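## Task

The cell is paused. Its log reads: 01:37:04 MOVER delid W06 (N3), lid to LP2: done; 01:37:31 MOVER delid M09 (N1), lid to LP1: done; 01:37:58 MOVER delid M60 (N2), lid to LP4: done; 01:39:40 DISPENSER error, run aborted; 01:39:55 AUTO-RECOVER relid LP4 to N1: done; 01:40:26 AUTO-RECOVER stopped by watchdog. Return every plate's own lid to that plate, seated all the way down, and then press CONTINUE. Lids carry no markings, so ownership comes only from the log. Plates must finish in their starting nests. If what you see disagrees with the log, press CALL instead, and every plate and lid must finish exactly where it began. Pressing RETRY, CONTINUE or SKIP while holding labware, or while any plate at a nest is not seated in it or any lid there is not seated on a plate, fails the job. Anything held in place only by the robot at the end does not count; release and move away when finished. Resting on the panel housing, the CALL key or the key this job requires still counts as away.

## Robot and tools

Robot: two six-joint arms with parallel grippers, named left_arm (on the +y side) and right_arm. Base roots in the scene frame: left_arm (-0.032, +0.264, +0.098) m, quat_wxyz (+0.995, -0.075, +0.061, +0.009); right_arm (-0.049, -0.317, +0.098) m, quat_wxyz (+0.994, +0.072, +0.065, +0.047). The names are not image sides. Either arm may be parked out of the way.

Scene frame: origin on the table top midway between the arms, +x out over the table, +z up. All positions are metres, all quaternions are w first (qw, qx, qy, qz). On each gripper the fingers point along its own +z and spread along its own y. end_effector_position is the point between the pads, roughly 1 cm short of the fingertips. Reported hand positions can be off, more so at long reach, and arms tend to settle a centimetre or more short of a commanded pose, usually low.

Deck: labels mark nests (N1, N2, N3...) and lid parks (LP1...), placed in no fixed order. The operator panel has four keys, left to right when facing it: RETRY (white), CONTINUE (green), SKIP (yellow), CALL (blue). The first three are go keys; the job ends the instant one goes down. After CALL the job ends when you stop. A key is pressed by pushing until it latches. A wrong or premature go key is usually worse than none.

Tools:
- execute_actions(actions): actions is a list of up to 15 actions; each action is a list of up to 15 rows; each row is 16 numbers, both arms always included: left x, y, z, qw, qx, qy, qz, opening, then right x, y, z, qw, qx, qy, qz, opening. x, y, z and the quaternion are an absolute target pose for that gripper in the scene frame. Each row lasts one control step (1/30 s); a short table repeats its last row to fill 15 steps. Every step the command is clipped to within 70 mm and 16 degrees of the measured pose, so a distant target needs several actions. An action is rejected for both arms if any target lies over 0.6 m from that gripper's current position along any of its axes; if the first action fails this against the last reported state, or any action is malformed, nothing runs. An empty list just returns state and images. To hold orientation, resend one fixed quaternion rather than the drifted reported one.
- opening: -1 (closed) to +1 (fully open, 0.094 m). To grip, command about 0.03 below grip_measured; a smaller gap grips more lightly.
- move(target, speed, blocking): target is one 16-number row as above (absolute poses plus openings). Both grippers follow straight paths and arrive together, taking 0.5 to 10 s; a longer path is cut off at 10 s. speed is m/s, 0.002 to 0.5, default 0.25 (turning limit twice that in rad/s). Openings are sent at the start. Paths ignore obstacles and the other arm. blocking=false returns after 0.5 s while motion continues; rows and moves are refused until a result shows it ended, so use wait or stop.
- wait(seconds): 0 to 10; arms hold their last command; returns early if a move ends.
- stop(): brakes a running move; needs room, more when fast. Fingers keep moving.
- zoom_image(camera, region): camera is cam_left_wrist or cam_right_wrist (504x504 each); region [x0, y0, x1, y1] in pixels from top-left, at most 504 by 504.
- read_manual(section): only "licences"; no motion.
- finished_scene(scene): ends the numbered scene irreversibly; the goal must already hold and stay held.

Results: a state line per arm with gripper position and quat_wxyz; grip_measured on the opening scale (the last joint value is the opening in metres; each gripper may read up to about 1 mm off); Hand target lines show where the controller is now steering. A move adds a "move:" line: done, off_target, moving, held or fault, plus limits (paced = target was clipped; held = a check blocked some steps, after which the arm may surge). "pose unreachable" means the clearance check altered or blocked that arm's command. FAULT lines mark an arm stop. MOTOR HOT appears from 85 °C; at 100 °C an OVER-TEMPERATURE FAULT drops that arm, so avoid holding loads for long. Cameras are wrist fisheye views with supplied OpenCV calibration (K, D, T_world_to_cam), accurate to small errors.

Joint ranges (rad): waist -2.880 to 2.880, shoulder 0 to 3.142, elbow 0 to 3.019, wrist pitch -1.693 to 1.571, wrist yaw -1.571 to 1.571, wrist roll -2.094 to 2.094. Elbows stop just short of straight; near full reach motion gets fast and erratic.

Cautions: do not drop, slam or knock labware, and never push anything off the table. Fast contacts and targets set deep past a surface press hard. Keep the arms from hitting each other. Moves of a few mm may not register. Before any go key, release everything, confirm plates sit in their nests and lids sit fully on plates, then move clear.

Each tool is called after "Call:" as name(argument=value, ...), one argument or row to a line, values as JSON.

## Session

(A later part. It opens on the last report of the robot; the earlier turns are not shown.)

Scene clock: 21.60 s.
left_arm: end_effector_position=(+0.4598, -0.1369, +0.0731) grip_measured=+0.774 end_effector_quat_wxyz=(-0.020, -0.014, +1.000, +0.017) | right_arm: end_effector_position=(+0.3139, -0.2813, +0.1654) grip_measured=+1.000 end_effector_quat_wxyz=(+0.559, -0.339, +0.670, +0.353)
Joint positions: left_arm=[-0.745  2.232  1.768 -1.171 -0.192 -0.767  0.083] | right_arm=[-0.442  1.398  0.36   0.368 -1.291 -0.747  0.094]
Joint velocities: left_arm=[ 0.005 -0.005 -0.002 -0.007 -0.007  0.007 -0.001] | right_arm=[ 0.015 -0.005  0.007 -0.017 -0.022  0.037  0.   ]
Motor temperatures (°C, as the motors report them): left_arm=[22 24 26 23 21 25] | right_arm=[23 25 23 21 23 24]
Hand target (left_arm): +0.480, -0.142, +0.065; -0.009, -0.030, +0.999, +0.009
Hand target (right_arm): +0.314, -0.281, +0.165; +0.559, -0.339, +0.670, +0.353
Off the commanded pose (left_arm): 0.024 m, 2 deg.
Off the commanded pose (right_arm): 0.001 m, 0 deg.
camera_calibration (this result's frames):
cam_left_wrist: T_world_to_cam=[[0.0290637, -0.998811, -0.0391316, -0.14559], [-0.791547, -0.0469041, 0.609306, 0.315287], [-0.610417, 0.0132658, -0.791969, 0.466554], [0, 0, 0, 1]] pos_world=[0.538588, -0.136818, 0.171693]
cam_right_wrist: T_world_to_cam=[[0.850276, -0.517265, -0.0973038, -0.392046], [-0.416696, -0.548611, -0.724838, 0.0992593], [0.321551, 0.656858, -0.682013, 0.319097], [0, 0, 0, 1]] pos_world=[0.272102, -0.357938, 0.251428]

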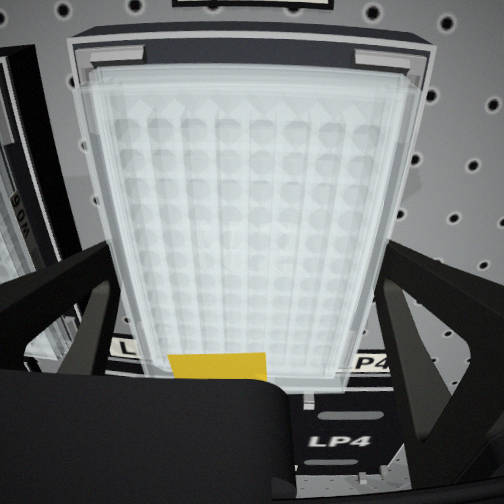

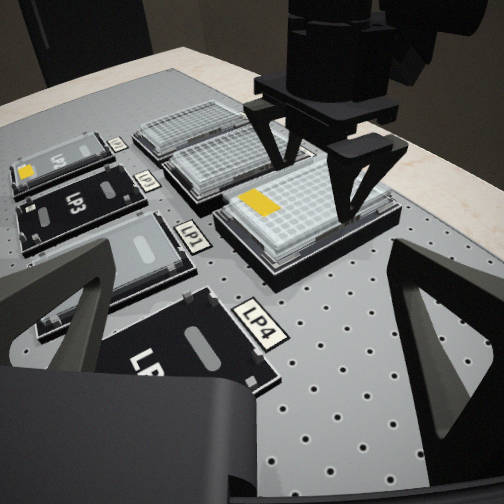

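The lid is engaged. Next: release, lift with the shoulder, then move to LP1.

Call:
execute_actions(
  actions=[
    [[0.4811,-0.143,0.0646,-0.0095,-0.030,1,0.0095,1,0.314,-0.281,0.165,0.559,-0.339,0.67,0.353,1]],
    [[0.490,-0.143,0.0946,0.0085,-0.032,1,-0.008,1,0.314,-0.281,0.165,0.559,-0.339,0.67,0.353,1]],
    [[0.497,-0.143,0.12,0.0235,-0.034,1,-0.022,1,0.314,-0.281,0.165,0.559,-0.339,0.67,0.353,1]],
    [[0.49,-0.14,0.14,0.0235,-0.034,1,-0.022,1,0.314,-0.281,0.165,0.559,-0.339,0.67,0.353,1]],
  ],
)

Call:
move(
  target=[0.28,-0.075,0.12,0,0,1,0,1,0.314,-0.281,0.165,0.559,-0.339,0.67,0.353,1],
)

Call:
move(
  target=[0.285,-0.075,0.06,0,0,1,0,1,0.314,-0.281,0.165,0.559,-0.339,0.67,0.353,1],
  speed=0.1,
)

Call:
zoom_image(
  camera="cam_right_wrist",
  region=[200,130,420,300],
)

Scene clock: 23.77 s.
left_arm: end_effector_position=(+0.4729, -0.1376, +0.1147) grip_measured=+0.999 end_effector_quat_wxyz=(+0.006, -0.021, +1.000, -0.008) | right_arm: end_effector_position=(+0.3139, -0.2813, +0.1654) grip_measured=+1.000 end_effector_quat_wxyz=(+0.559, -0.339, +0.670, +0.353)
Joint positions: left_arm=[-0.745  2.164  1.768 -1.165 -0.192 -0.767  0.094] | right_arm=[-0.442  1.398  0.36   0.368 -1.291 -0.747  0.094]
Joint velocities: left_arm=[ 0.015 -0.005  0.012 -0.012  0.081 -0.081 -0.   ] | right_arm=[-0.015 -0.015 -0.012  0.002  0.051 -0.051  0.   ]
Motor temperatures (°C, as the motors report them): left_arm=[22 24 26 23 21 25] | right_arm=[23 25 23 21 23 24]
Hand target (left_arm): +0.489, -0.139, +0.140; +0.023, -0.034, +0.999, -0.022
Hand target (right_arm): +0.314, -0.281, +0.165; +0.559, -0.339, +0.670, +0.353
Off the commanded pose (left_arm): 0.031 m, 3 deg.
Off the commanded pose (right_arm): 0.001 m, 0 deg.
camera_calibration (this result's frames):
cam_left_wrist: T_world_to_cam=[[0.0445461, -0.998942, 0.0114471, -0.158176], [-0.823023, -0.0302016, 0.567204, 0.322236], [-0.566258, -0.0346879, -0.823498, 0.483688], [0, 0, 0, 1]] pos_world=[0.546146, -0.131499, 0.217353]
cam_right_wrist: T_world_to_cam=[[0.850276, -0.517265, -0.0973038, -0.392046], [-0.416696, -0.548611, -0.724838, 0.0992593], [0.321551, 0.656858, -0.682013, 0.319097], [0, 0, 0, 1]] pos_world=[0.272102, -0.357938, 0.251428]

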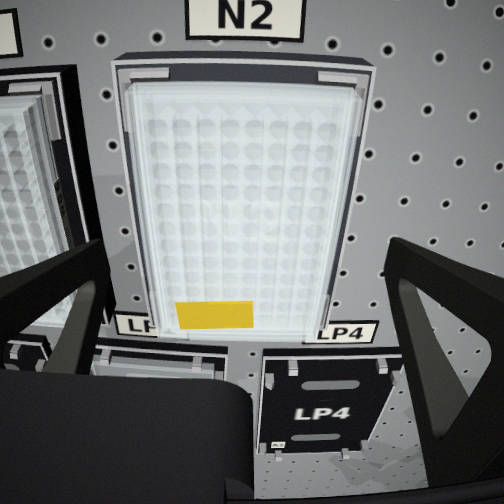

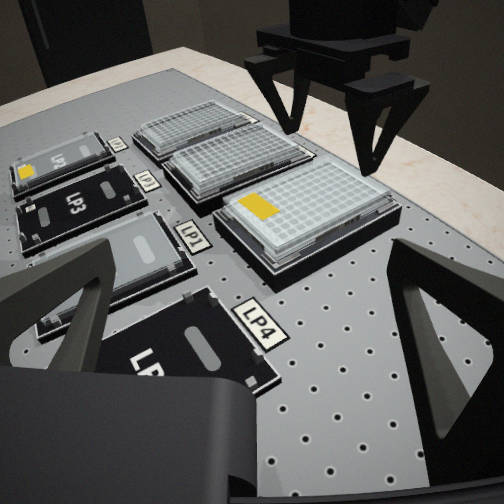

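Scene clock: 25.07 s.
left_arm: end_effector_position=(+0.2803, -0.0705, +0.1113) grip_measured=+0.999 end_effector_quat_wxyz=(-0.009, +0.007, +1.000, +0.011) | right_arm: end_effector_position=(+0.3139, -0.2813, +0.1654) grip_measured=+1.000 end_effector_quat_wxyz=(+0.559, -0.339, +0.670, +0.353)
Joint positions: left_arm=[-0.911  1.809  1.129 -0.961 -0.19  -0.888  0.094] | right_arm=[-0.442  1.398  0.36   0.368 -1.291 -0.747  0.094]
Joint velocities: left_arm=[ 0.005 -0.005 -0.007  0.012  0.051  0.051  0.001] | right_arm=[ 0.005 -0.005  0.012  0.007 -0.022  0.081  0.   ]
Motor temperatures (°C, as the motors report them): left_arm=[22 24 26 23 21 25] | right_arm=[23 25 23 21 23 24]
Hand target (left_arm): +0.281, -0.073, +0.117; -0.001, +0.000, +1.000, -0.001
Hand target (right_arm): +0.314, -0.281, +0.165; +0.559, -0.339, +0.670, +0.353
Off the commanded pose (left_arm): 0.010 m, 2 deg.
Off the commanded pose (right_arm): 0.001 m, 0 deg.
move: done
camera_calibration (this result's frames):
cam_left_wrist: T_world_to_cam=[[-0.0124881, -0.999596, -0.0255502, -0.062439], [-0.806388, -0.00504125, 0.591366, 0.162132], [-0.591256, 0.0279884, -0.805998, 0.383611], [0, 0, 0, 1]] pos_world=[0.356774, -0.072333, 0.211715]
cam_right_wrist: T_world_to_cam=[[0.850276, -0.517265, -0.0973038, -0.392046], [-0.416696, -0.548611, -0.724838, 0.0992593], [0.321551, 0.656858, -0.682013, 0.319097], [0, 0, 0, 1]] pos_world=[0.272102, -0.357938, 0.251428]

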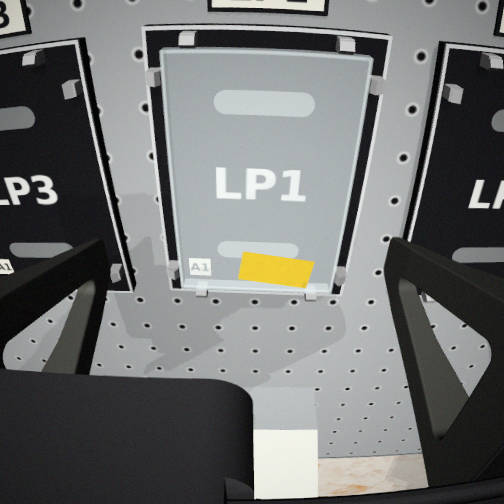

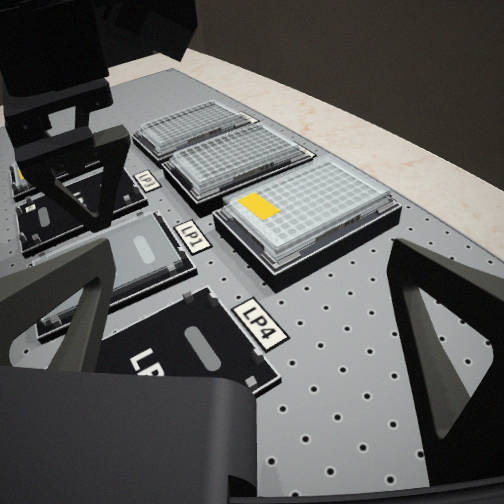

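Scene clock: 26.00 s.
left_arm: end_effector_position=(+0.2842, -0.0813, +0.0731) grip_measured=+0.999 end_effector_quat_wxyz=(+0.004, +0.000, +1.000, -0.006) | right_arm: end_effector_position=(+0.3139, -0.2813, +0.1654) grip_measured=+1.000 end_effector_quat_wxyz=(+0.559, -0.339, +0.670, +0.353)
Joint positions: left_arm=[-0.903  1.875  1.1   -0.822 -0.19  -0.886  0.094] | right_arm=[-0.442  1.398  0.36   0.368 -1.291 -0.747  0.094]
Joint velocities: left_arm=[ 0.005 -0.005 -0.002 -0.007  0.037 -0.051  0.002] | right_arm=[-0.015 -0.005 -0.012 -0.002 -0.066 -0.051  0.   ]
Motor temperatures (°C, as the motors report them): left_arm=[22 24 26 23 21 25] | right_arm=[23 25 23 21 23 24]
Hand target (left_arm): +0.285, -0.076, +0.060; -0.000, -0.000, +1.000, -0.000
Hand target (right_arm): +0.314, -0.281, +0.165; +0.559, -0.339, +0.670, +0.353
Off the commanded pose (left_arm): 0.015 m, 1 deg.
Off the commanded pose (right_arm): 0.001 m, 0 deg.
move: off_target (left_arm)
camera_calibration (this result's frames):
cam_left_wrist: T_world_to_cam=[[0.00168122, -0.999972, 0.00726051, -0.08063], [-0.821514, 0.00275874, 0.570181, 0.194265], [-0.570185, -0.00692322, -0.821487, 0.347737], [0, 0, 0, 1]] pos_world=[0.358001, -0.0787562, 0.175481]
cam_right_wrist: T_world_to_cam=[[0.850276, -0.517265, -0.0973038, -0.392046], [-0.416696, -0.548611, -0.724838, 0.0992593], [0.321551, 0.656858, -0.682013, 0.319097], [0, 0, 0, 1]] pos_world=[0.272102, -0.357938, 0.251428]

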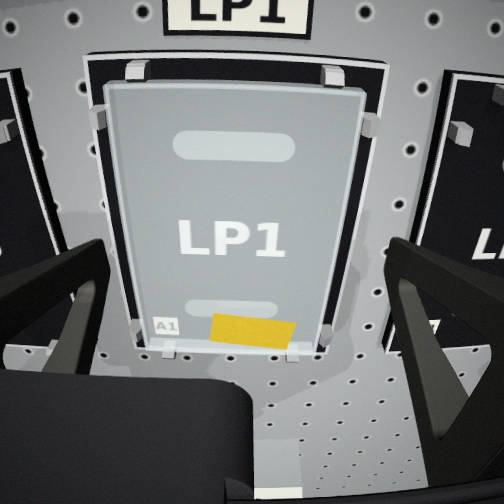

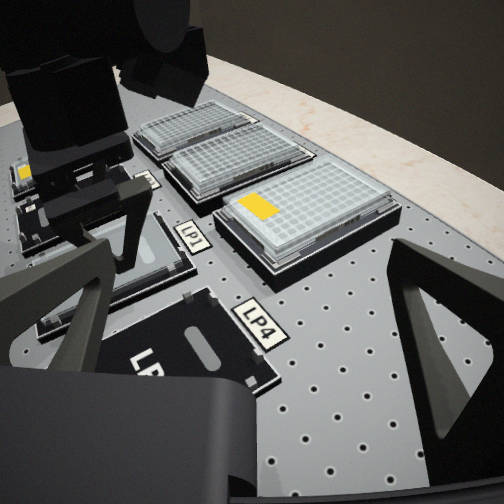

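Region (200, 130, 420, 300) of cam_right_wrist's 504x504 image, scaled by 2.291, with more detail than that image has; it fills the top 389 rows of this view, and the rest is white.

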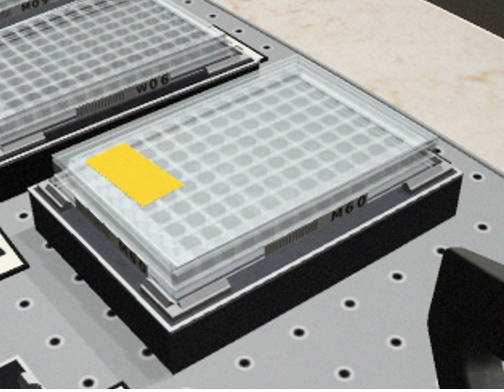

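Call:
execute_actions(
  actions=[
    [[0.279,-0.072,0.052,-0.003,0.012,1,0.004,1,0.314,-0.281,0.165,0.559,-0.339,0.67,0.353,1]],
    [[0.275,-0.070,0.042,-0.005,0.016,1,0.006,1,0.314,-0.281,0.165,0.559,-0.339,0.67,0.353,1]],
    [[0.275,-0.070,0.040,-0.005,0.016,1,0.006,1,0.314,-0.281,0.165,0.559,-0.339,0.67,0.353,1]],
  ],
)

Scene clock: 27.60 s.
left_arm: end_effector_position=(+0.2776, -0.0778, +0.0584) grip_measured=+0.999 end_effector_quat_wxyz=(+0.004, +0.014, +1.000, -0.005) | right_arm: end_effector_position=(+0.3139, -0.2813, +0.1654) grip_measured=+1.000 end_effector_quat_wxyz=(+0.559, -0.339, +0.670, +0.353)
Joint positions: left_arm=[-0.903  1.89   1.071 -0.78  -0.19  -0.858  0.094] | right_arm=[-0.442  1.398  0.36   0.368 -1.291 -0.747  0.094]
Joint velocities: left_arm=[-0.005  0.005 -0.002 -0.007 -0.007  0.007  0.001] | right_arm=[ 0.005 -0.005 -0.002  0.002 -0.022  0.037  0.   ]
Motor temperatures (°C, as the motors report them): left_arm=[22 24 26 23 21 25] | right_arm=[23 25 23 21 23 24]
Hand target (left_arm): +0.275, -0.070, +0.041; -0.005, +0.016, +1.000, +0.006
Hand target (right_arm): +0.314, -0.281, +0.165; +0.559, -0.339, +0.670, +0.353
Off the commanded pose (left_arm): 0.020 m, 2 deg.
Off the commanded pose (right_arm): 0.001 m, 0 deg.
camera_calibration (this result's frames):
cam_left_wrist: T_world_to_cam=[[-0.0265858, -0.999632, 0.00530192, -0.0690051], [-0.820485, 0.0248504, 0.571128, 0.198697], [-0.571049, 0.0108337, -0.820844, 0.333523], [0, 0, 0, 1]] pos_world=[0.351651, -0.0775307, 0.160655]
cam_right_wrist: T_world_to_cam=[[0.850276, -0.517265, -0.0973038, -0.392046], [-0.416696, -0.548611, -0.724838, 0.0992593], [0.321551, 0.656858, -0.682013, 0.319097], [0, 0, 0, 1]] pos_world=[0.272102, -0.357938, 0.251428]

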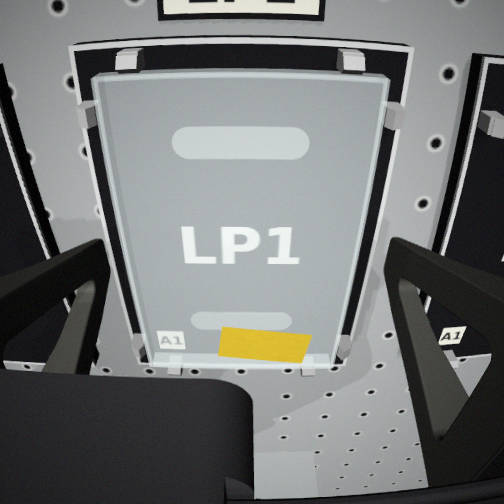

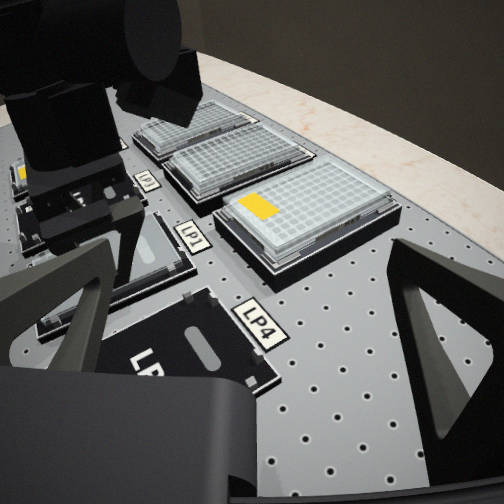

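Call:
execute_actions(
  actions=[
    [[0.273,-0.069,0.032,-0.009,0.016,1,0.012,1,0.314,-0.281,0.165,0.559,-0.339,0.67,0.353,1]],
    [[0.271,-0.0685,0.025,-0.013,0.016,1,0.016,1,0.314,-0.281,0.165,0.559,-0.339,0.67,0.353,1]],
    [[0.271,-0.0685,0.024,-0.013,0.016,1,0.016,1,0.314,-0.281,0.165,0.559,-0.339,0.67,0.353,1]],
  ],
)

Scene clock: 30.97 s.
left_arm: end_effector_position=(+0.2730, -0.0767, +0.0431) grip_measured=+0.999 end_effector_quat_wxyz=(-0.004, +0.017, +1.000, +0.005) | right_arm: end_effector_position=(+0.3139, -0.2813, +0.1654) grip_measured=+1.000 end_effector_quat_wxyz=(+0.559, -0.339, +0.670, +0.353)
Joint positions: left_arm=[-0.903  1.926  1.071 -0.77  -0.19  -0.858  0.094] | right_arm=[-0.442  1.398  0.36   0.368 -1.291 -0.747  0.094]
Joint velocities: left_arm=[-0.015 -0.015 -0.007 -0.017  0.037  0.051  0.   ] | right_arm=[-0.024 -0.015 -0.007 -0.002 -0.081 -0.007  0.   ]
Motor temperatures (°C, as the motors report them): left_arm=[22 24 25 23 21 25] | right_arm=[23 25 23 21 23 24]
Hand target (left_arm): +0.271, -0.068, +0.025; -0.013, +0.016, +1.000, +0.016
Hand target (right_arm): +0.314, -0.281, +0.165; +0.559, -0.339, +0.670, +0.353
Off the commanded pose (left_arm): 0.021 m, 2 deg.
Off the commanded pose (right_arm): 0.001 m, 0 deg.
camera_calibration (this result's frames):
cam_left_wrist: T_world_to_cam=[[-0.0314799, -0.99941, -0.0137293, -0.0657955], [-0.811251, 0.0175246, 0.584435, 0.199906], [-0.58385, 0.0295358, -0.811324, 0.322857], [0, 0, 0, 1]] pos_world=[0.348603, -0.0787958, 0.144206]
cam_right_wrist: T_world_to_cam=[[0.850276, -0.517265, -0.0973038, -0.392046], [-0.416696, -0.548611, -0.724838, 0.0992593], [0.321551, 0.656858, -0.682013, 0.319097], [0, 0, 0, 1]] pos_world=[0.272102, -0.357938, 0.251428]

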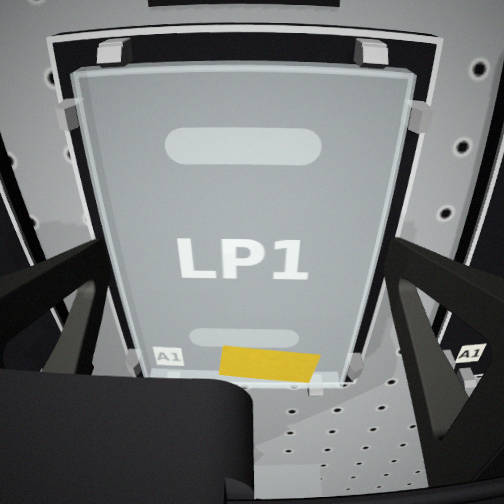

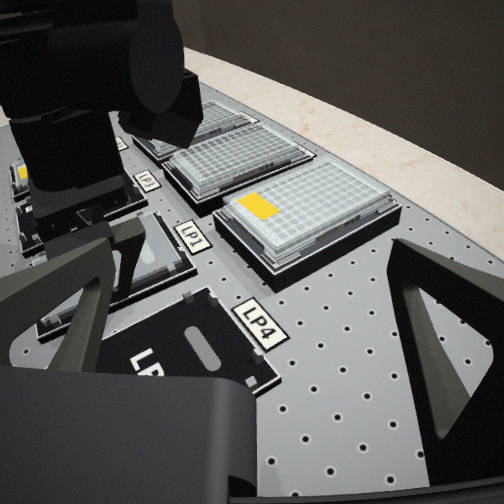

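Call:
execute_actions(
  actions=[
    [[0.271,-0.0685,0.024,-0.013,0.016,1,0.016,0.75,0.314,-0.281,0.165,0.559,-0.339,0.67,0.353,1]],
    [[0.274,-0.071,0.044,-0.006,0.016,1,0.007,0.75,0.314,-0.281,0.165,0.559,-0.339,0.67,0.353,1]],
    [[0.277,-0.073,0.058,0,0.016,1,0,0.75,0.314,-0.281,0.165,0.559,-0.339,0.67,0.353,1]],
    [[0.279,-0.074,0.075,0.003,0.016,1,-0.004,0.75,0.314,-0.281,0.165,0.559,-0.339,0.67,0.353,1]],
    [[0.28,-0.074,0.11,0.003,0.016,1,-0.004,0.75,0.314,-0.281,0.165,0.559,-0.339,0.67,0.353,1]],
  ],
)

Call:
move(
  target=[0.455,0.118,0.13,0,-0.02,1,0,0.75,0.314,-0.281,0.165,0.559,-0.339,0.67,0.353,1],
  speed=0.2,
)

Call:
move(
  target=[0.47,0.124,0.066,0.004,-0.026,1,-0.001,0.75,0.314,-0.281,0.165,0.559,-0.339,0.67,0.353,1],
  speed=0.07,
)

Scene clock: 33.70 s.
left_arm: end_effector_position=(+0.2730, -0.0610, +0.0950) grip_measured=+0.771 end_effector_quat_wxyz=(-0.007, +0.017, +1.000, +0.007) | right_arm: end_effector_position=(+0.3139, -0.2813, +0.1654) grip_measured=+1.000 end_effector_quat_wxyz=(+0.559, -0.339, +0.670, +0.353)
Joint positions: left_arm=[-0.903  1.805  1.07  -0.897 -0.188 -0.858  0.083] | right_arm=[-0.442  1.398  0.36   0.368 -1.291 -0.747  0.094]
Joint velocities: left_arm=[ 0.015 -0.015 -0.002 -0.002  0.007 -0.037 -0.001] | right_arm=[ 0.005  0.005 -0.007  0.012 -0.022  0.037  0.   ]
Motor temperatures (°C, as the motors report them): left_arm=[22 24 25 23 21 25] | right_arm=[23 25 23 21 23 24]
Hand target (left_arm): +0.279, -0.073, +0.110; +0.003, +0.016, +1.000, -0.004
Hand target (right_arm): +0.314, -0.281, +0.165; +0.559, -0.339, +0.670, +0.353
Off the commanded pose (left_arm): 0.021 m, 2 deg.
Off the commanded pose (right_arm): 0.001 m, 0 deg.
camera_calibration (this result's frames):
cam_left_wrist: T_world_to_cam=[[-0.0326934, -0.999316, -0.0173058, -0.0486898], [-0.808285, 0.0162511, 0.588567, 0.168031], [-0.587883, 0.0332303, -0.808263, 0.365487], [0, 0, 0, 1]] pos_world=[0.349088, -0.0635324, 0.19567]
cam_right_wrist: T_world_to_cam=[[0.850276, -0.517265, -0.0973038, -0.392046], [-0.416696, -0.548611, -0.724838, 0.0992593], [0.321551, 0.656858, -0.682013, 0.319097], [0, 0, 0, 1]] pos_world=[0.272102, -0.357938, 0.251428]

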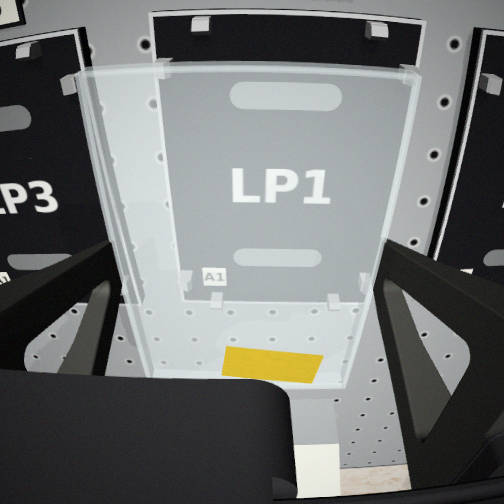

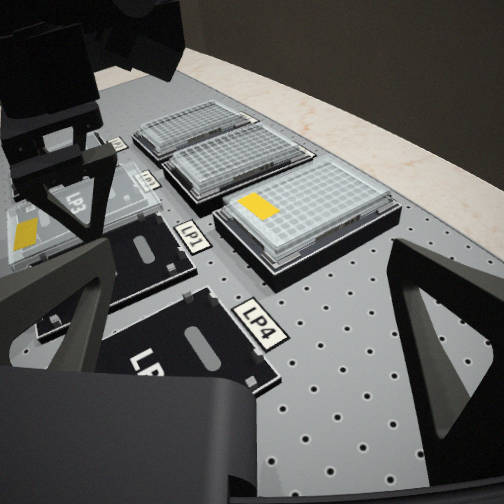

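Scene clock: 35.50 s.
left_arm: end_effector_position=(+0.4400, +0.1210, +0.1143) grip_measured=+0.771 end_effector_quat_wxyz=(-0.014, -0.023, +1.000, +0.011) | right_arm: end_effector_position=(+0.3139, -0.2813, +0.1654) grip_measured=+1.000 end_effector_quat_wxyz=(+0.559, -0.339, +0.670, +0.353)
Joint positions: left_arm=[-0.393  1.752  1.209 -1.005 -0.196 -0.423  0.083] | right_arm=[-0.442  1.398  0.36   0.368 -1.291 -0.747  0.094]
Joint velocities: left_arm=[-0.024 -0.015 -0.002 -0.007  0.037  0.007  0.   ] | right_arm=[ 0.005 -0.005 -0.007  0.002 -0.051 -0.007  0.   ]
Motor temperatures (°C, as the motors report them): left_arm=[22 24 25 23 21 25] | right_arm=[23 25 23 21 23 24]
Hand target (left_arm): +0.457, +0.118, +0.131; +0.001, -0.020, +1.000, +0.003
Hand target (right_arm): +0.314, -0.281, +0.165; +0.559, -0.339, +0.670, +0.353
Off the commanded pose (left_arm): 0.022 m, 2 deg.
Off the commanded pose (right_arm): 0.001 m, 0 deg.
move: off_target (left_arm)
camera_calibration (this result's frames):
cam_left_wrist: T_world_to_cam=[[0.0485311, -0.998448, -0.027324, 0.104249], [-0.798876, -0.0552219, 0.598956, 0.291992], [-0.599535, -0.00723955, -0.800316, 0.482334], [0, 0, 0, 1]] pos_world=[0.517382, 0.123704, 0.213977]
cam_right_wrist: T_world_to_cam=[[0.850276, -0.517265, -0.0973038, -0.392046], [-0.416696, -0.548611, -0.724838, 0.0992593], [0.321551, 0.656858, -0.682013, 0.319097], [0, 0, 0, 1]] pos_world=[0.272102, -0.357938, 0.251428]

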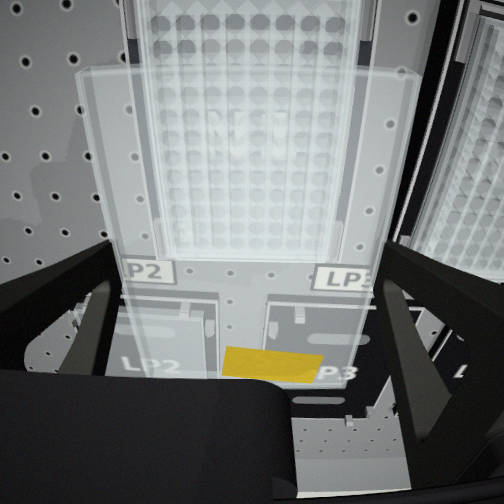

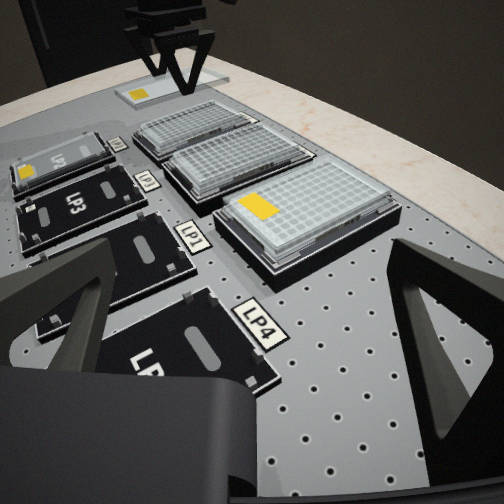

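Scene clock: 36.67 s.
left_arm: end_effector_position=(+0.4591, +0.1220, +0.0741) grip_measured=+0.771 end_effector_quat_wxyz=(-0.000, -0.024, +1.000, +0.002) | right_arm: end_effector_position=(+0.3139, -0.2813, +0.1654) grip_measured=+1.000 end_effector_quat_wxyz=(+0.559, -0.339, +0.670, +0.353)
Joint positions: left_arm=[-0.36   1.831  1.209 -0.887 -0.187 -0.385  0.083] | right_arm=[-0.442  1.398  0.36   0.368 -1.291 -0.747  0.094]
Joint velocities: left_arm=[ 0.005 -0.015 -0.007  0.007 -0.022 -0.037 -0.   ] | right_arm=[ 0.005 -0.005 -0.002 -0.012 -0.037 -0.037  0.   ]
Motor temperatures (°C, as the motors report them): left_arm=[22 24 25 23 21 25] | right_arm=[23 25 23 21 23 24]
Hand target (left_arm): +0.470, +0.123, +0.066; +0.004, -0.026, +1.000, -0.001
Hand target (right_arm): +0.314, -0.281, +0.165; +0.559, -0.339, +0.670, +0.353
Off the commanded pose (left_arm): 0.014 m, 1 deg.
Off the commanded pose (right_arm): 0.001 m, 0 deg.
move: off_target (left_arm)
camera_calibration (this result's frames):
cam_left_wrist: T_world_to_cam=[[0.0507506, -0.998677, -0.00826476, 0.100803], [-0.815018, -0.0461974, 0.577591, 0.339304], [-0.577209, -0.0225771, -0.816285, 0.454396], [0, 0, 0, 1]] pos_world=[0.533705, 0.126604, 0.175771]
cam_right_wrist: T_world_to_cam=[[0.850276, -0.517265, -0.0973038, -0.392046], [-0.416696, -0.548611, -0.724838, 0.0992593], [0.321551, 0.656858, -0.682013, 0.319097], [0, 0, 0, 1]] pos_world=[0.272102, -0.357938, 0.251428]

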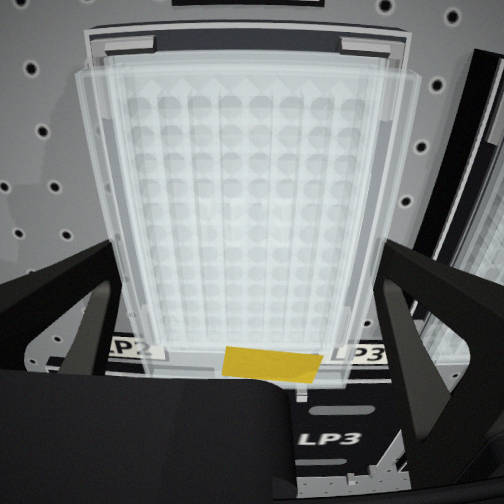

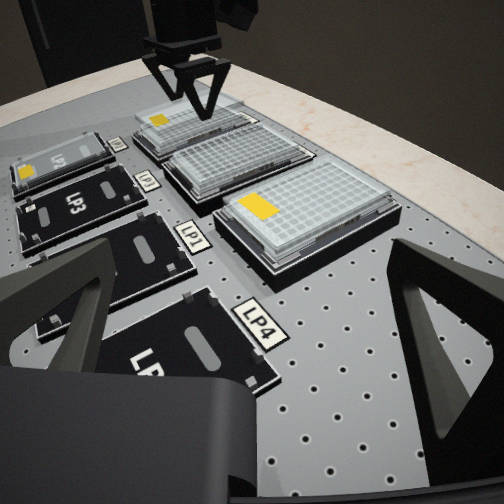

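Call:
execute_actions(
  actions=[
    [[0.470,0.125,0.062,0.002,-0.026,1,0,0.75,0.314,-0.281,0.165,0.559,-0.339,0.67,0.353,1]],
    [[0.4686,0.1248,0.058,-0.002,-0.026,1,0.0015,0.75,0.314,-0.281,0.165,0.559,-0.339,0.67,0.353,1]],
  ],
)

Call:
zoom_image(
  camera="cam_left_wrist",
  region=[60,30,440,400],
)

Scene clock: 37.83 s.
left_arm: end_effector_position=(+0.4585, +0.1221, +0.0683) grip_measured=+0.771 end_effector_quat_wxyz=(-0.003, -0.023, +1.000, +0.003) | right_arm: end_effector_position=(+0.3139, -0.2813, +0.1654) grip_measured=+1.000 end_effector_quat_wxyz=(+0.559, -0.339, +0.670, +0.353)
Joint positions: left_arm=[-0.358  1.843  1.209 -0.882 -0.187 -0.382  0.083] | right_arm=[-0.442  1.398  0.36   0.368 -1.291 -0.747  0.094]
Joint velocities: left_arm=[-0.005 -0.005  0.017 -0.002  0.037 -0.066  0.   ] | right_arm=[-0.024  0.015  0.012 -0.012 -0.022  0.037  0.   ]
Motor temperatures (°C, as the motors report them): left_arm=[22 24 26 23 21 25] | right_arm=[23 25 23 21 23 24]
Hand target (left_arm): +0.468, +0.125, +0.058; -0.002, -0.026, +1.000, +0.002
Hand target (right_arm): +0.314, -0.281, +0.165; +0.559, -0.339, +0.670, +0.353
Off the commanded pose (left_arm): 0.015 m, 0 deg.
Off the commanded pose (right_arm): 0.001 m, 0 deg.
camera_calibration (this result's frames):
cam_left_wrist: T_world_to_cam=[[0.0475658, -0.998809, -0.0108895, 0.102541], [-0.81149, -0.0449973, 0.582632, 0.340091], [-0.582427, -0.0188766, -0.812663, 0.45108], [0, 0, 0, 1]] pos_world=[0.533824, 0.126237, 0.169545]
cam_right_wrist: T_world_to_cam=[[0.850276, -0.517265, -0.0973038, -0.392046], [-0.416696, -0.548611, -0.724838, 0.0992593], [0.321551, 0.656858, -0.682013, 0.319097], [0, 0, 0, 1]] pos_world=[0.272102, -0.357938, 0.251428]

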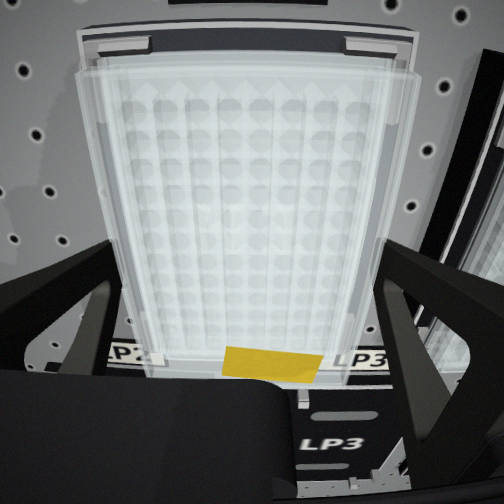

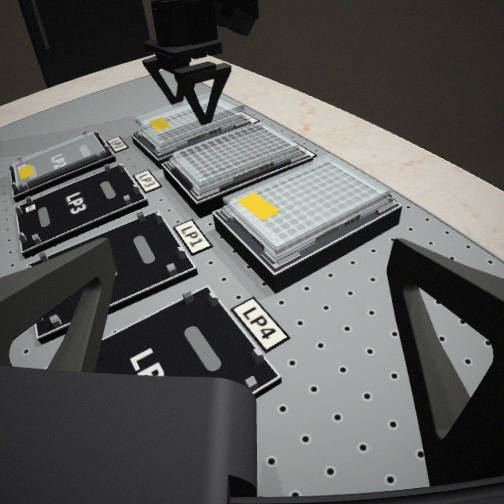

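Region (60, 30, 440, 400) of cam_left_wrist's 504x504 image, scaled by 1.326, with more detail than that image has; it fills the top 491 rows of this view, and the rest is white.

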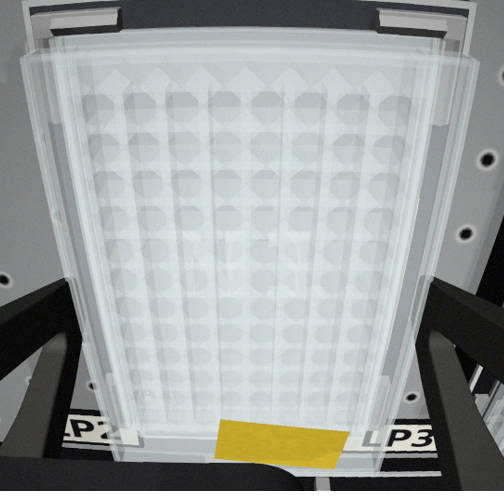

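Call:
execute_actions(
  actions=[
    [[0.469,0.1262,0.0577,-0.002,-0.029,1,0.0015,0.75,0.314,-0.281,0.165,0.559,-0.339,0.67,0.353,1]],
    [[0.4676,0.126,0.0535,-0.006,-0.029,1,0.003,0.75,0.314,-0.281,0.165,0.559,-0.339,0.67,0.353,1]],
    [[0.467,0.1256,0.049,-0.009,-0.029,1,0.004,0.75,0.314,-0.281,0.165,0.559,-0.339,0.67,0.353,1]],
  ],
)

Call:
zoom_image(
  camera="cam_right_wrist",
  region=[120,70,270,190],
)

Scene clock: 39.43 s.
left_arm: end_effector_position=(+0.4568, +0.1231, +0.0597) grip_measured=+0.771 end_effector_quat_wxyz=(-0.010, -0.023, +1.000, +0.006) | right_arm: end_effector_position=(+0.3139, -0.2813, +0.1654) grip_measured=+1.000 end_effector_quat_wxyz=(+0.559, -0.339, +0.670, +0.353)
Joint positions: left_arm=[-0.354  1.86   1.209 -0.878 -0.187 -0.382  0.083] | right_arm=[-0.442  1.398  0.36   0.368 -1.291 -0.747  0.094]
Joint velocities: left_arm=[ 0.005 -0.005  0.007 -0.007 -0.051 -0.037 -0.001] | right_arm=[-0.005 -0.005  0.007 -0.012  0.022 -0.022  0.   ]
Motor temperatures (°C, as the motors report them): left_arm=[22 24 26 23 21 25] | right_arm=[23 25 23 21 23 24]
Hand target (left_arm): +0.467, +0.126, +0.049; -0.009, -0.029, +1.000, +0.004
Hand target (right_arm): +0.314, -0.281, +0.165; +0.559, -0.339, +0.670, +0.353
Off the commanded pose (left_arm): 0.015 m, 1 deg.
Off the commanded pose (right_arm): 0.001 m, 0 deg.
camera_calibration (this result's frames):
cam_left_wrist: T_world_to_cam=[[0.0486185, -0.998683, -0.0163954, 0.103357], [-0.80359, -0.048859, 0.593174, 0.339993], [-0.593194, -0.015664, -0.804907, 0.447146], [0, 0, 0, 1]] pos_world=[0.533435, 0.126836, 0.15993]
cam_right_wrist: T_world_to_cam=[[0.850276, -0.517265, -0.0973038, -0.392046], [-0.416696, -0.548611, -0.724838, 0.0992593], [0.321551, 0.656858, -0.682013, 0.319097], [0, 0, 0, 1]] pos_world=[0.272102, -0.357938, 0.251428]

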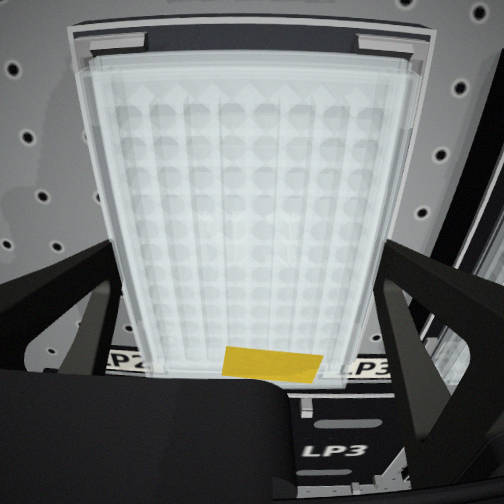

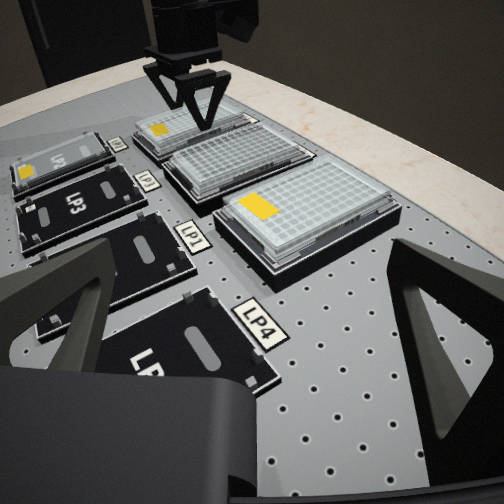

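Region (120, 70, 270, 190) of cam_right_wrist's 504x504 image, scaled by 3.360, with more detail than that image has; it fills the top 403 rows of this view, and the rest is white.

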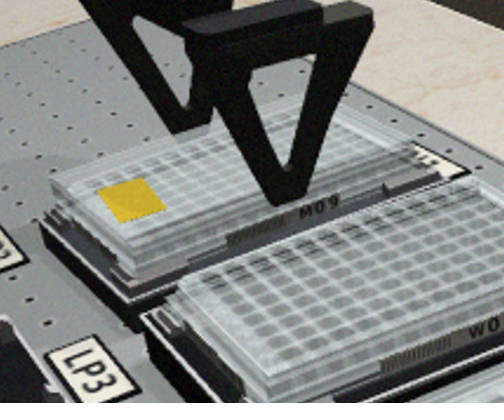

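Call:
execute_actions(
  actions=[
    [[0.467,0.1256,0.049,-0.009,-0.029,1,0.004,1,0.314,-0.281,0.165,0.559,-0.339,0.67,0.353,1]],
    [[0.476,0.127,0.076,0.018,-0.031,1,-0.006,1,0.314,-0.281,0.165,0.559,-0.339,0.67,0.353,1]],
    [[0.482,0.128,0.098,0.04,-0.033,1,-0.014,1,0.314,-0.281,0.165,0.559,-0.339,0.67,0.353,1]],
    [[0.47,0.128,0.12,0.03,-0.03,1,-0.01,1,0.314,-0.281,0.165,0.559,-0.339,0.67,0.353,1]],
  ],
)

Call:
move(
  target=[0.275,0.185,0.115,0,0,1,0,1,0.314,-0.281,0.165,0.559,-0.339,0.67,0.353,1],
)

Call:
move(
  target=[0.275,0.188,0.05,-0.005,0,1,0,1,0.314,-0.281,0.165,0.559,-0.339,0.67,0.353,1],
  speed=0.1,
)

Call:
zoom_image(
  camera="cam_right_wrist",
  region=[120,70,270,190],
)

Scene clock: 41.60 s.
left_arm: end_effector_position=(+0.4664, +0.1289, +0.1073) grip_measured=+0.999 end_effector_quat_wxyz=(+0.024, -0.030, +0.999, -0.007) | right_arm: end_effector_position=(+0.3139, -0.2813, +0.1654) grip_measured=+1.000 end_effector_quat_wxyz=(+0.559, -0.339, +0.670, +0.353)
Joint positions: left_arm=[-0.354  1.76   1.209 -0.905 -0.186 -0.381  0.094] | right_arm=[-0.442  1.398  0.36   0.368 -1.291 -0.747  0.094]
Joint velocities: left_arm=[-0.005 -0.015  0.002 -0.007 -0.022 -0.037  0.   ] | right_arm=[-0.005  0.005  0.002 -0.002 -0.066 -0.051  0.   ]
Motor temperatures (°C, as the motors report them): left_arm=[22 24 26 23 21 25] | right_arm=[23 25 23 21 23 24]
Hand target (left_arm): +0.470, +0.128, +0.120; +0.030, -0.030, +0.999, -0.010
Hand target (right_arm): +0.314, -0.281, +0.165; +0.559, -0.339, +0.670, +0.353
Off the commanded pose (left_arm): 0.013 m, 1 deg.
Off the commanded pose (right_arm): 0.001 m, 0 deg.
camera_calibration (this result's frames):
cam_left_wrist: T_world_to_cam=[[0.0613415, -0.998047, 0.0117655, 0.100451], [-0.841348, -0.0453614, 0.538587, 0.342785], [-0.537001, -0.0429366, -0.842488, 0.472606], [0, 0, 0, 1]] pos_world=[0.53603, 0.136096, 0.212363]
cam_right_wrist: T_world_to_cam=[[0.850276, -0.517265, -0.0973038, -0.392046], [-0.416696, -0.548611, -0.724838, 0.0992593], [0.321551, 0.656858, -0.682013, 0.319097], [0, 0, 0, 1]] pos_world=[0.272102, -0.357938, 0.251428]

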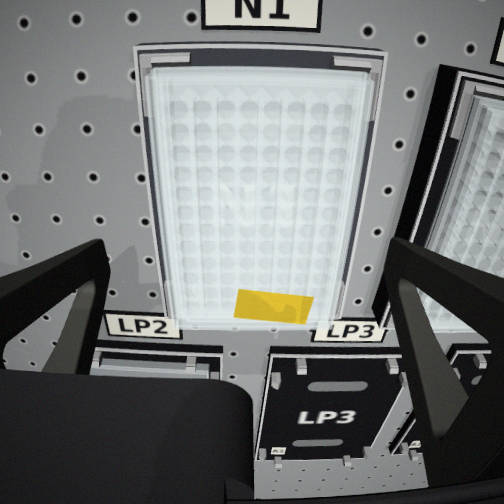

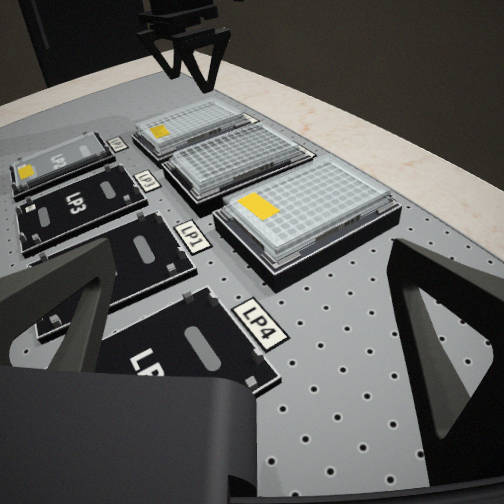

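Scene clock: 42.77 s.
left_arm: end_effector_position=(+0.2763, +0.1915, +0.1096) grip_measured=+0.999 end_effector_quat_wxyz=(-0.007, -0.011, +1.000, +0.004) | right_arm: end_effector_position=(+0.3139, -0.2813, +0.1654) grip_measured=+1.000 end_effector_quat_wxyz=(+0.559, -0.339, +0.670, +0.353)
Joint positions: left_arm=[-0.364  1.336  0.675 -0.862 -0.186 -0.365  0.094] | right_arm=[-0.442  1.398  0.36   0.368 -1.291 -0.747  0.094]
Joint velocities: left_arm=[-0.005 -0.015 -0.017 -0.007 -0.081 -0.022  0.001] | right_arm=[-0.015 -0.005 -0.002 -0.007 -0.007 -0.022  0.   ]
Motor temperatures (°C, as the motors report them): left_arm=[22 24 25 23 21 25] | right_arm=[23 25 23 21 23 24]
Hand target (left_arm): +0.276, +0.187, +0.112; -0.000, +0.000, +1.000, +0.000
Hand target (right_arm): +0.314, -0.281, +0.165; +0.559, -0.339, +0.670, +0.353
Off the commanded pose (left_arm): 0.009 m, 2 deg.
Off the commanded pose (right_arm): 0.001 m, 0 deg.
move: done
camera_calibration (this result's frames):
cam_left_wrist: T_world_to_cam=[[0.0237278, -0.99965, -0.0116754, 0.187782], [-0.808408, -0.0260565, 0.588045, 0.166171], [-0.588144, -0.00451452, -0.808744, 0.37818], [0, 0, 0, 1]] pos_world=[0.352303, 0.193754, 0.210327]
cam_right_wrist: T_world_to_cam=[[0.850276, -0.517265, -0.0973038, -0.392046], [-0.416696, -0.548611, -0.724838, 0.0992593], [0.321551, 0.656858, -0.682013, 0.319097], [0, 0, 0, 1]] pos_world=[0.272102, -0.357938, 0.251428]

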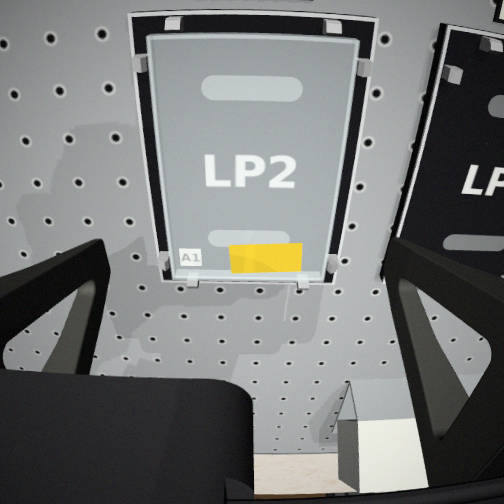

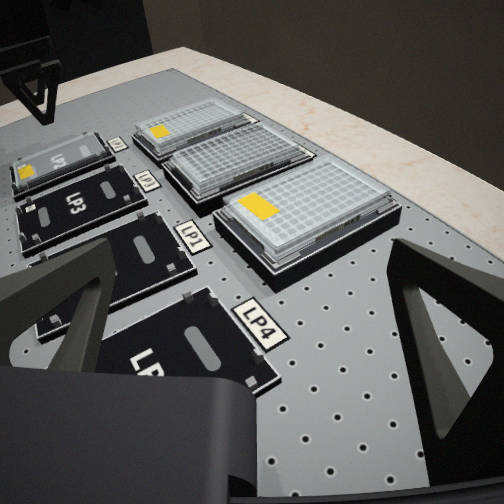

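Scene clock: 43.73 s.
left_arm: end_effector_position=(+0.2791, +0.1841, +0.0579) grip_measured=+0.999 end_effector_quat_wxyz=(+0.001, -0.001, +1.000, -0.000) | right_arm: end_effector_position=(+0.3139, -0.2813, +0.1654) grip_measured=+1.000 end_effector_quat_wxyz=(+0.559, -0.339, +0.670, +0.353)
Joint positions: left_arm=[-0.351  1.471  0.627 -0.659 -0.183 -0.329  0.094] | right_arm=[-0.442  1.398  0.36   0.368 -1.291 -0.747  0.094]
Joint velocities: left_arm=[ 0.005 -0.005 -0.017  0.002 -0.037 -0.007 -0.001] | right_arm=[-0.005  0.005 -0.002 -0.002  0.037 -0.022  0.   ]
Motor temperatures (°C, as the motors report them): left_arm=[22 24 25 23 21 25] | right_arm=[23 25 23 21 23 24]
Hand target (left_arm): +0.276, +0.188, +0.050; -0.005, -0.000, +1.000, +0.000
Hand target (right_arm): +0.314, -0.281, +0.165; +0.559, -0.339, +0.670, +0.353
Off the commanded pose (left_arm): 0.010 m, 1 deg.
Off the commanded pose (right_arm): 0.001 m, 0 deg.
move: done
camera_calibration (this result's frames):
cam_left_wrist: T_world_to_cam=[[0.00352899, -0.999987, -0.00362786, 0.18497], [-0.817481, -0.00497436, 0.575934, 0.197964], [-0.575945, 0.000933243, -0.817488, 0.334122], [0, 0, 0, 1]] pos_world=[0.353615, 0.18564, 0.159798]
cam_right_wrist: T_world_to_cam=[[0.850276, -0.517265, -0.0973038, -0.392046], [-0.416696, -0.548611, -0.724838, 0.0992593], [0.321551, 0.656858, -0.682013, 0.319097], [0, 0, 0, 1]] pos_world=[0.272102, -0.357938, 0.251428]

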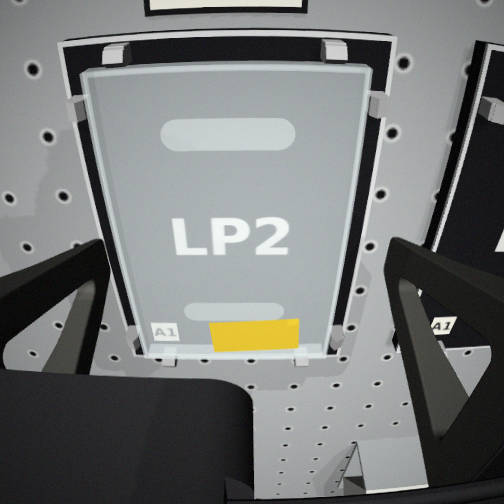

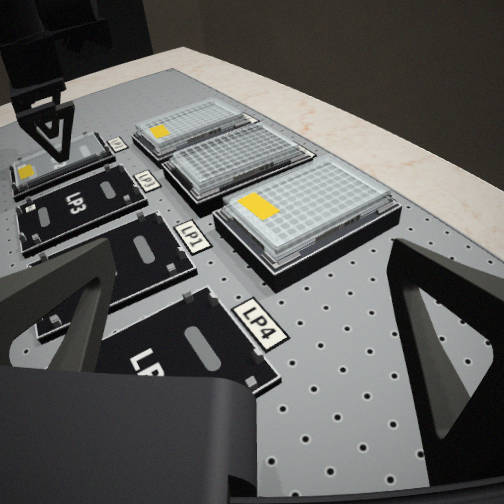

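Region (120, 70, 270, 190) of cam_right_wrist's 504x504 image, scaled by 3.360, with more detail than that image has; it fills the top 403 rows of this view, and the rest is white.

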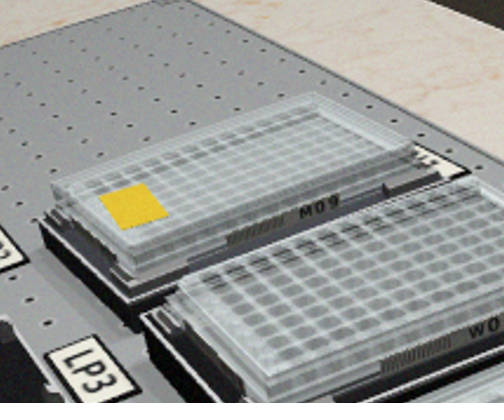

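Call:
execute_actions(
  actions=[
    [[0.275,0.194,0.044,-0.006,-0.006,1,0.001,1,0.314,-0.281,0.165,0.559,-0.339,0.67,0.353,1]],
    [[0.274,0.1945,0.036,-0.009,-0.006,1,0.002,1,0.314,-0.281,0.165,0.559,-0.339,0.67,0.353,1]],
    [[0.273,0.1945,0.029,-0.012,-0.006,1,0.003,1,0.314,-0.281,0.165,0.559,-0.339,0.67,0.353,1]],
  ],
)

Scene clock: 45.27 s.
left_arm: end_effector_position=(+0.2794, +0.1900, +0.0389) grip_measured=+0.999 end_effector_quat_wxyz=(-0.002, -0.006, +1.000, +0.001) | right_arm: end_effector_position=(+0.3139, -0.2813, +0.1654) grip_measured=+1.000 end_effector_quat_wxyz=(+0.559, -0.339, +0.670, +0.353)
Joint positions: left_arm=[-0.323  1.523  0.615 -0.597 -0.182 -0.311  0.094] | right_arm=[-0.442  1.398  0.36   0.368 -1.291 -0.747  0.094]
Joint velocities: left_arm=[-0.005 -0.005  0.002 -0.007 -0.007  0.051 -0.   ] | right_arm=[ 0.015 -0.015 -0.002  0.002 -0.037  0.022  0.   ]
Motor temperatures (°C, as the motors report them): left_arm=[22 24 25 23 21 25] | right_arm=[23 25 23 21 23 24]
Hand target (left_arm): +0.273, +0.194, +0.029; -0.012, -0.006, +1.000, +0.003
Hand target (right_arm): +0.314, -0.281, +0.165; +0.559, -0.339, +0.670, +0.353
Off the commanded pose (left_arm): 0.013 m, 1 deg.
Off the commanded pose (right_arm): 0.001 m, 0 deg.
camera_calibration (this result's frames):
cam_left_wrist: T_world_to_cam=[[0.0139837, -0.999877, -0.00707901, 0.188009], [-0.813487, -0.015493, 0.581377, 0.209892], [-0.581415, -0.00237111, -0.813604, 0.320796], [0, 0, 0, 1]] pos_world=[0.354631, 0.191998, 0.140306]
cam_right_wrist: T_world_to_cam=[[0.850276, -0.517265, -0.0973038, -0.392046], [-0.416696, -0.548611, -0.724838, 0.0992593], [0.321551, 0.656858, -0.682013, 0.319097], [0, 0, 0, 1]] pos_world=[0.272102, -0.357938, 0.251428]

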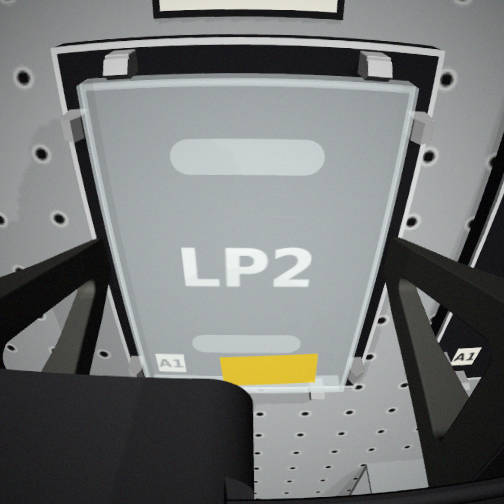

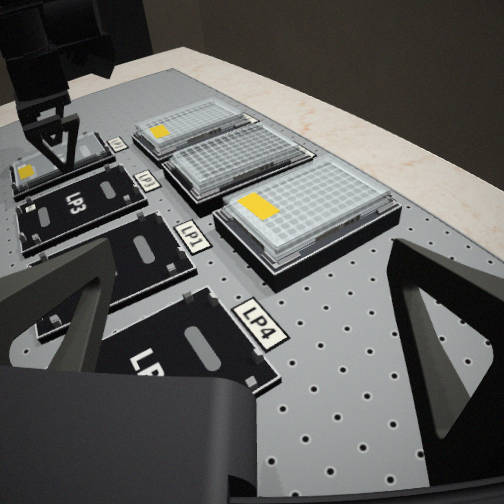

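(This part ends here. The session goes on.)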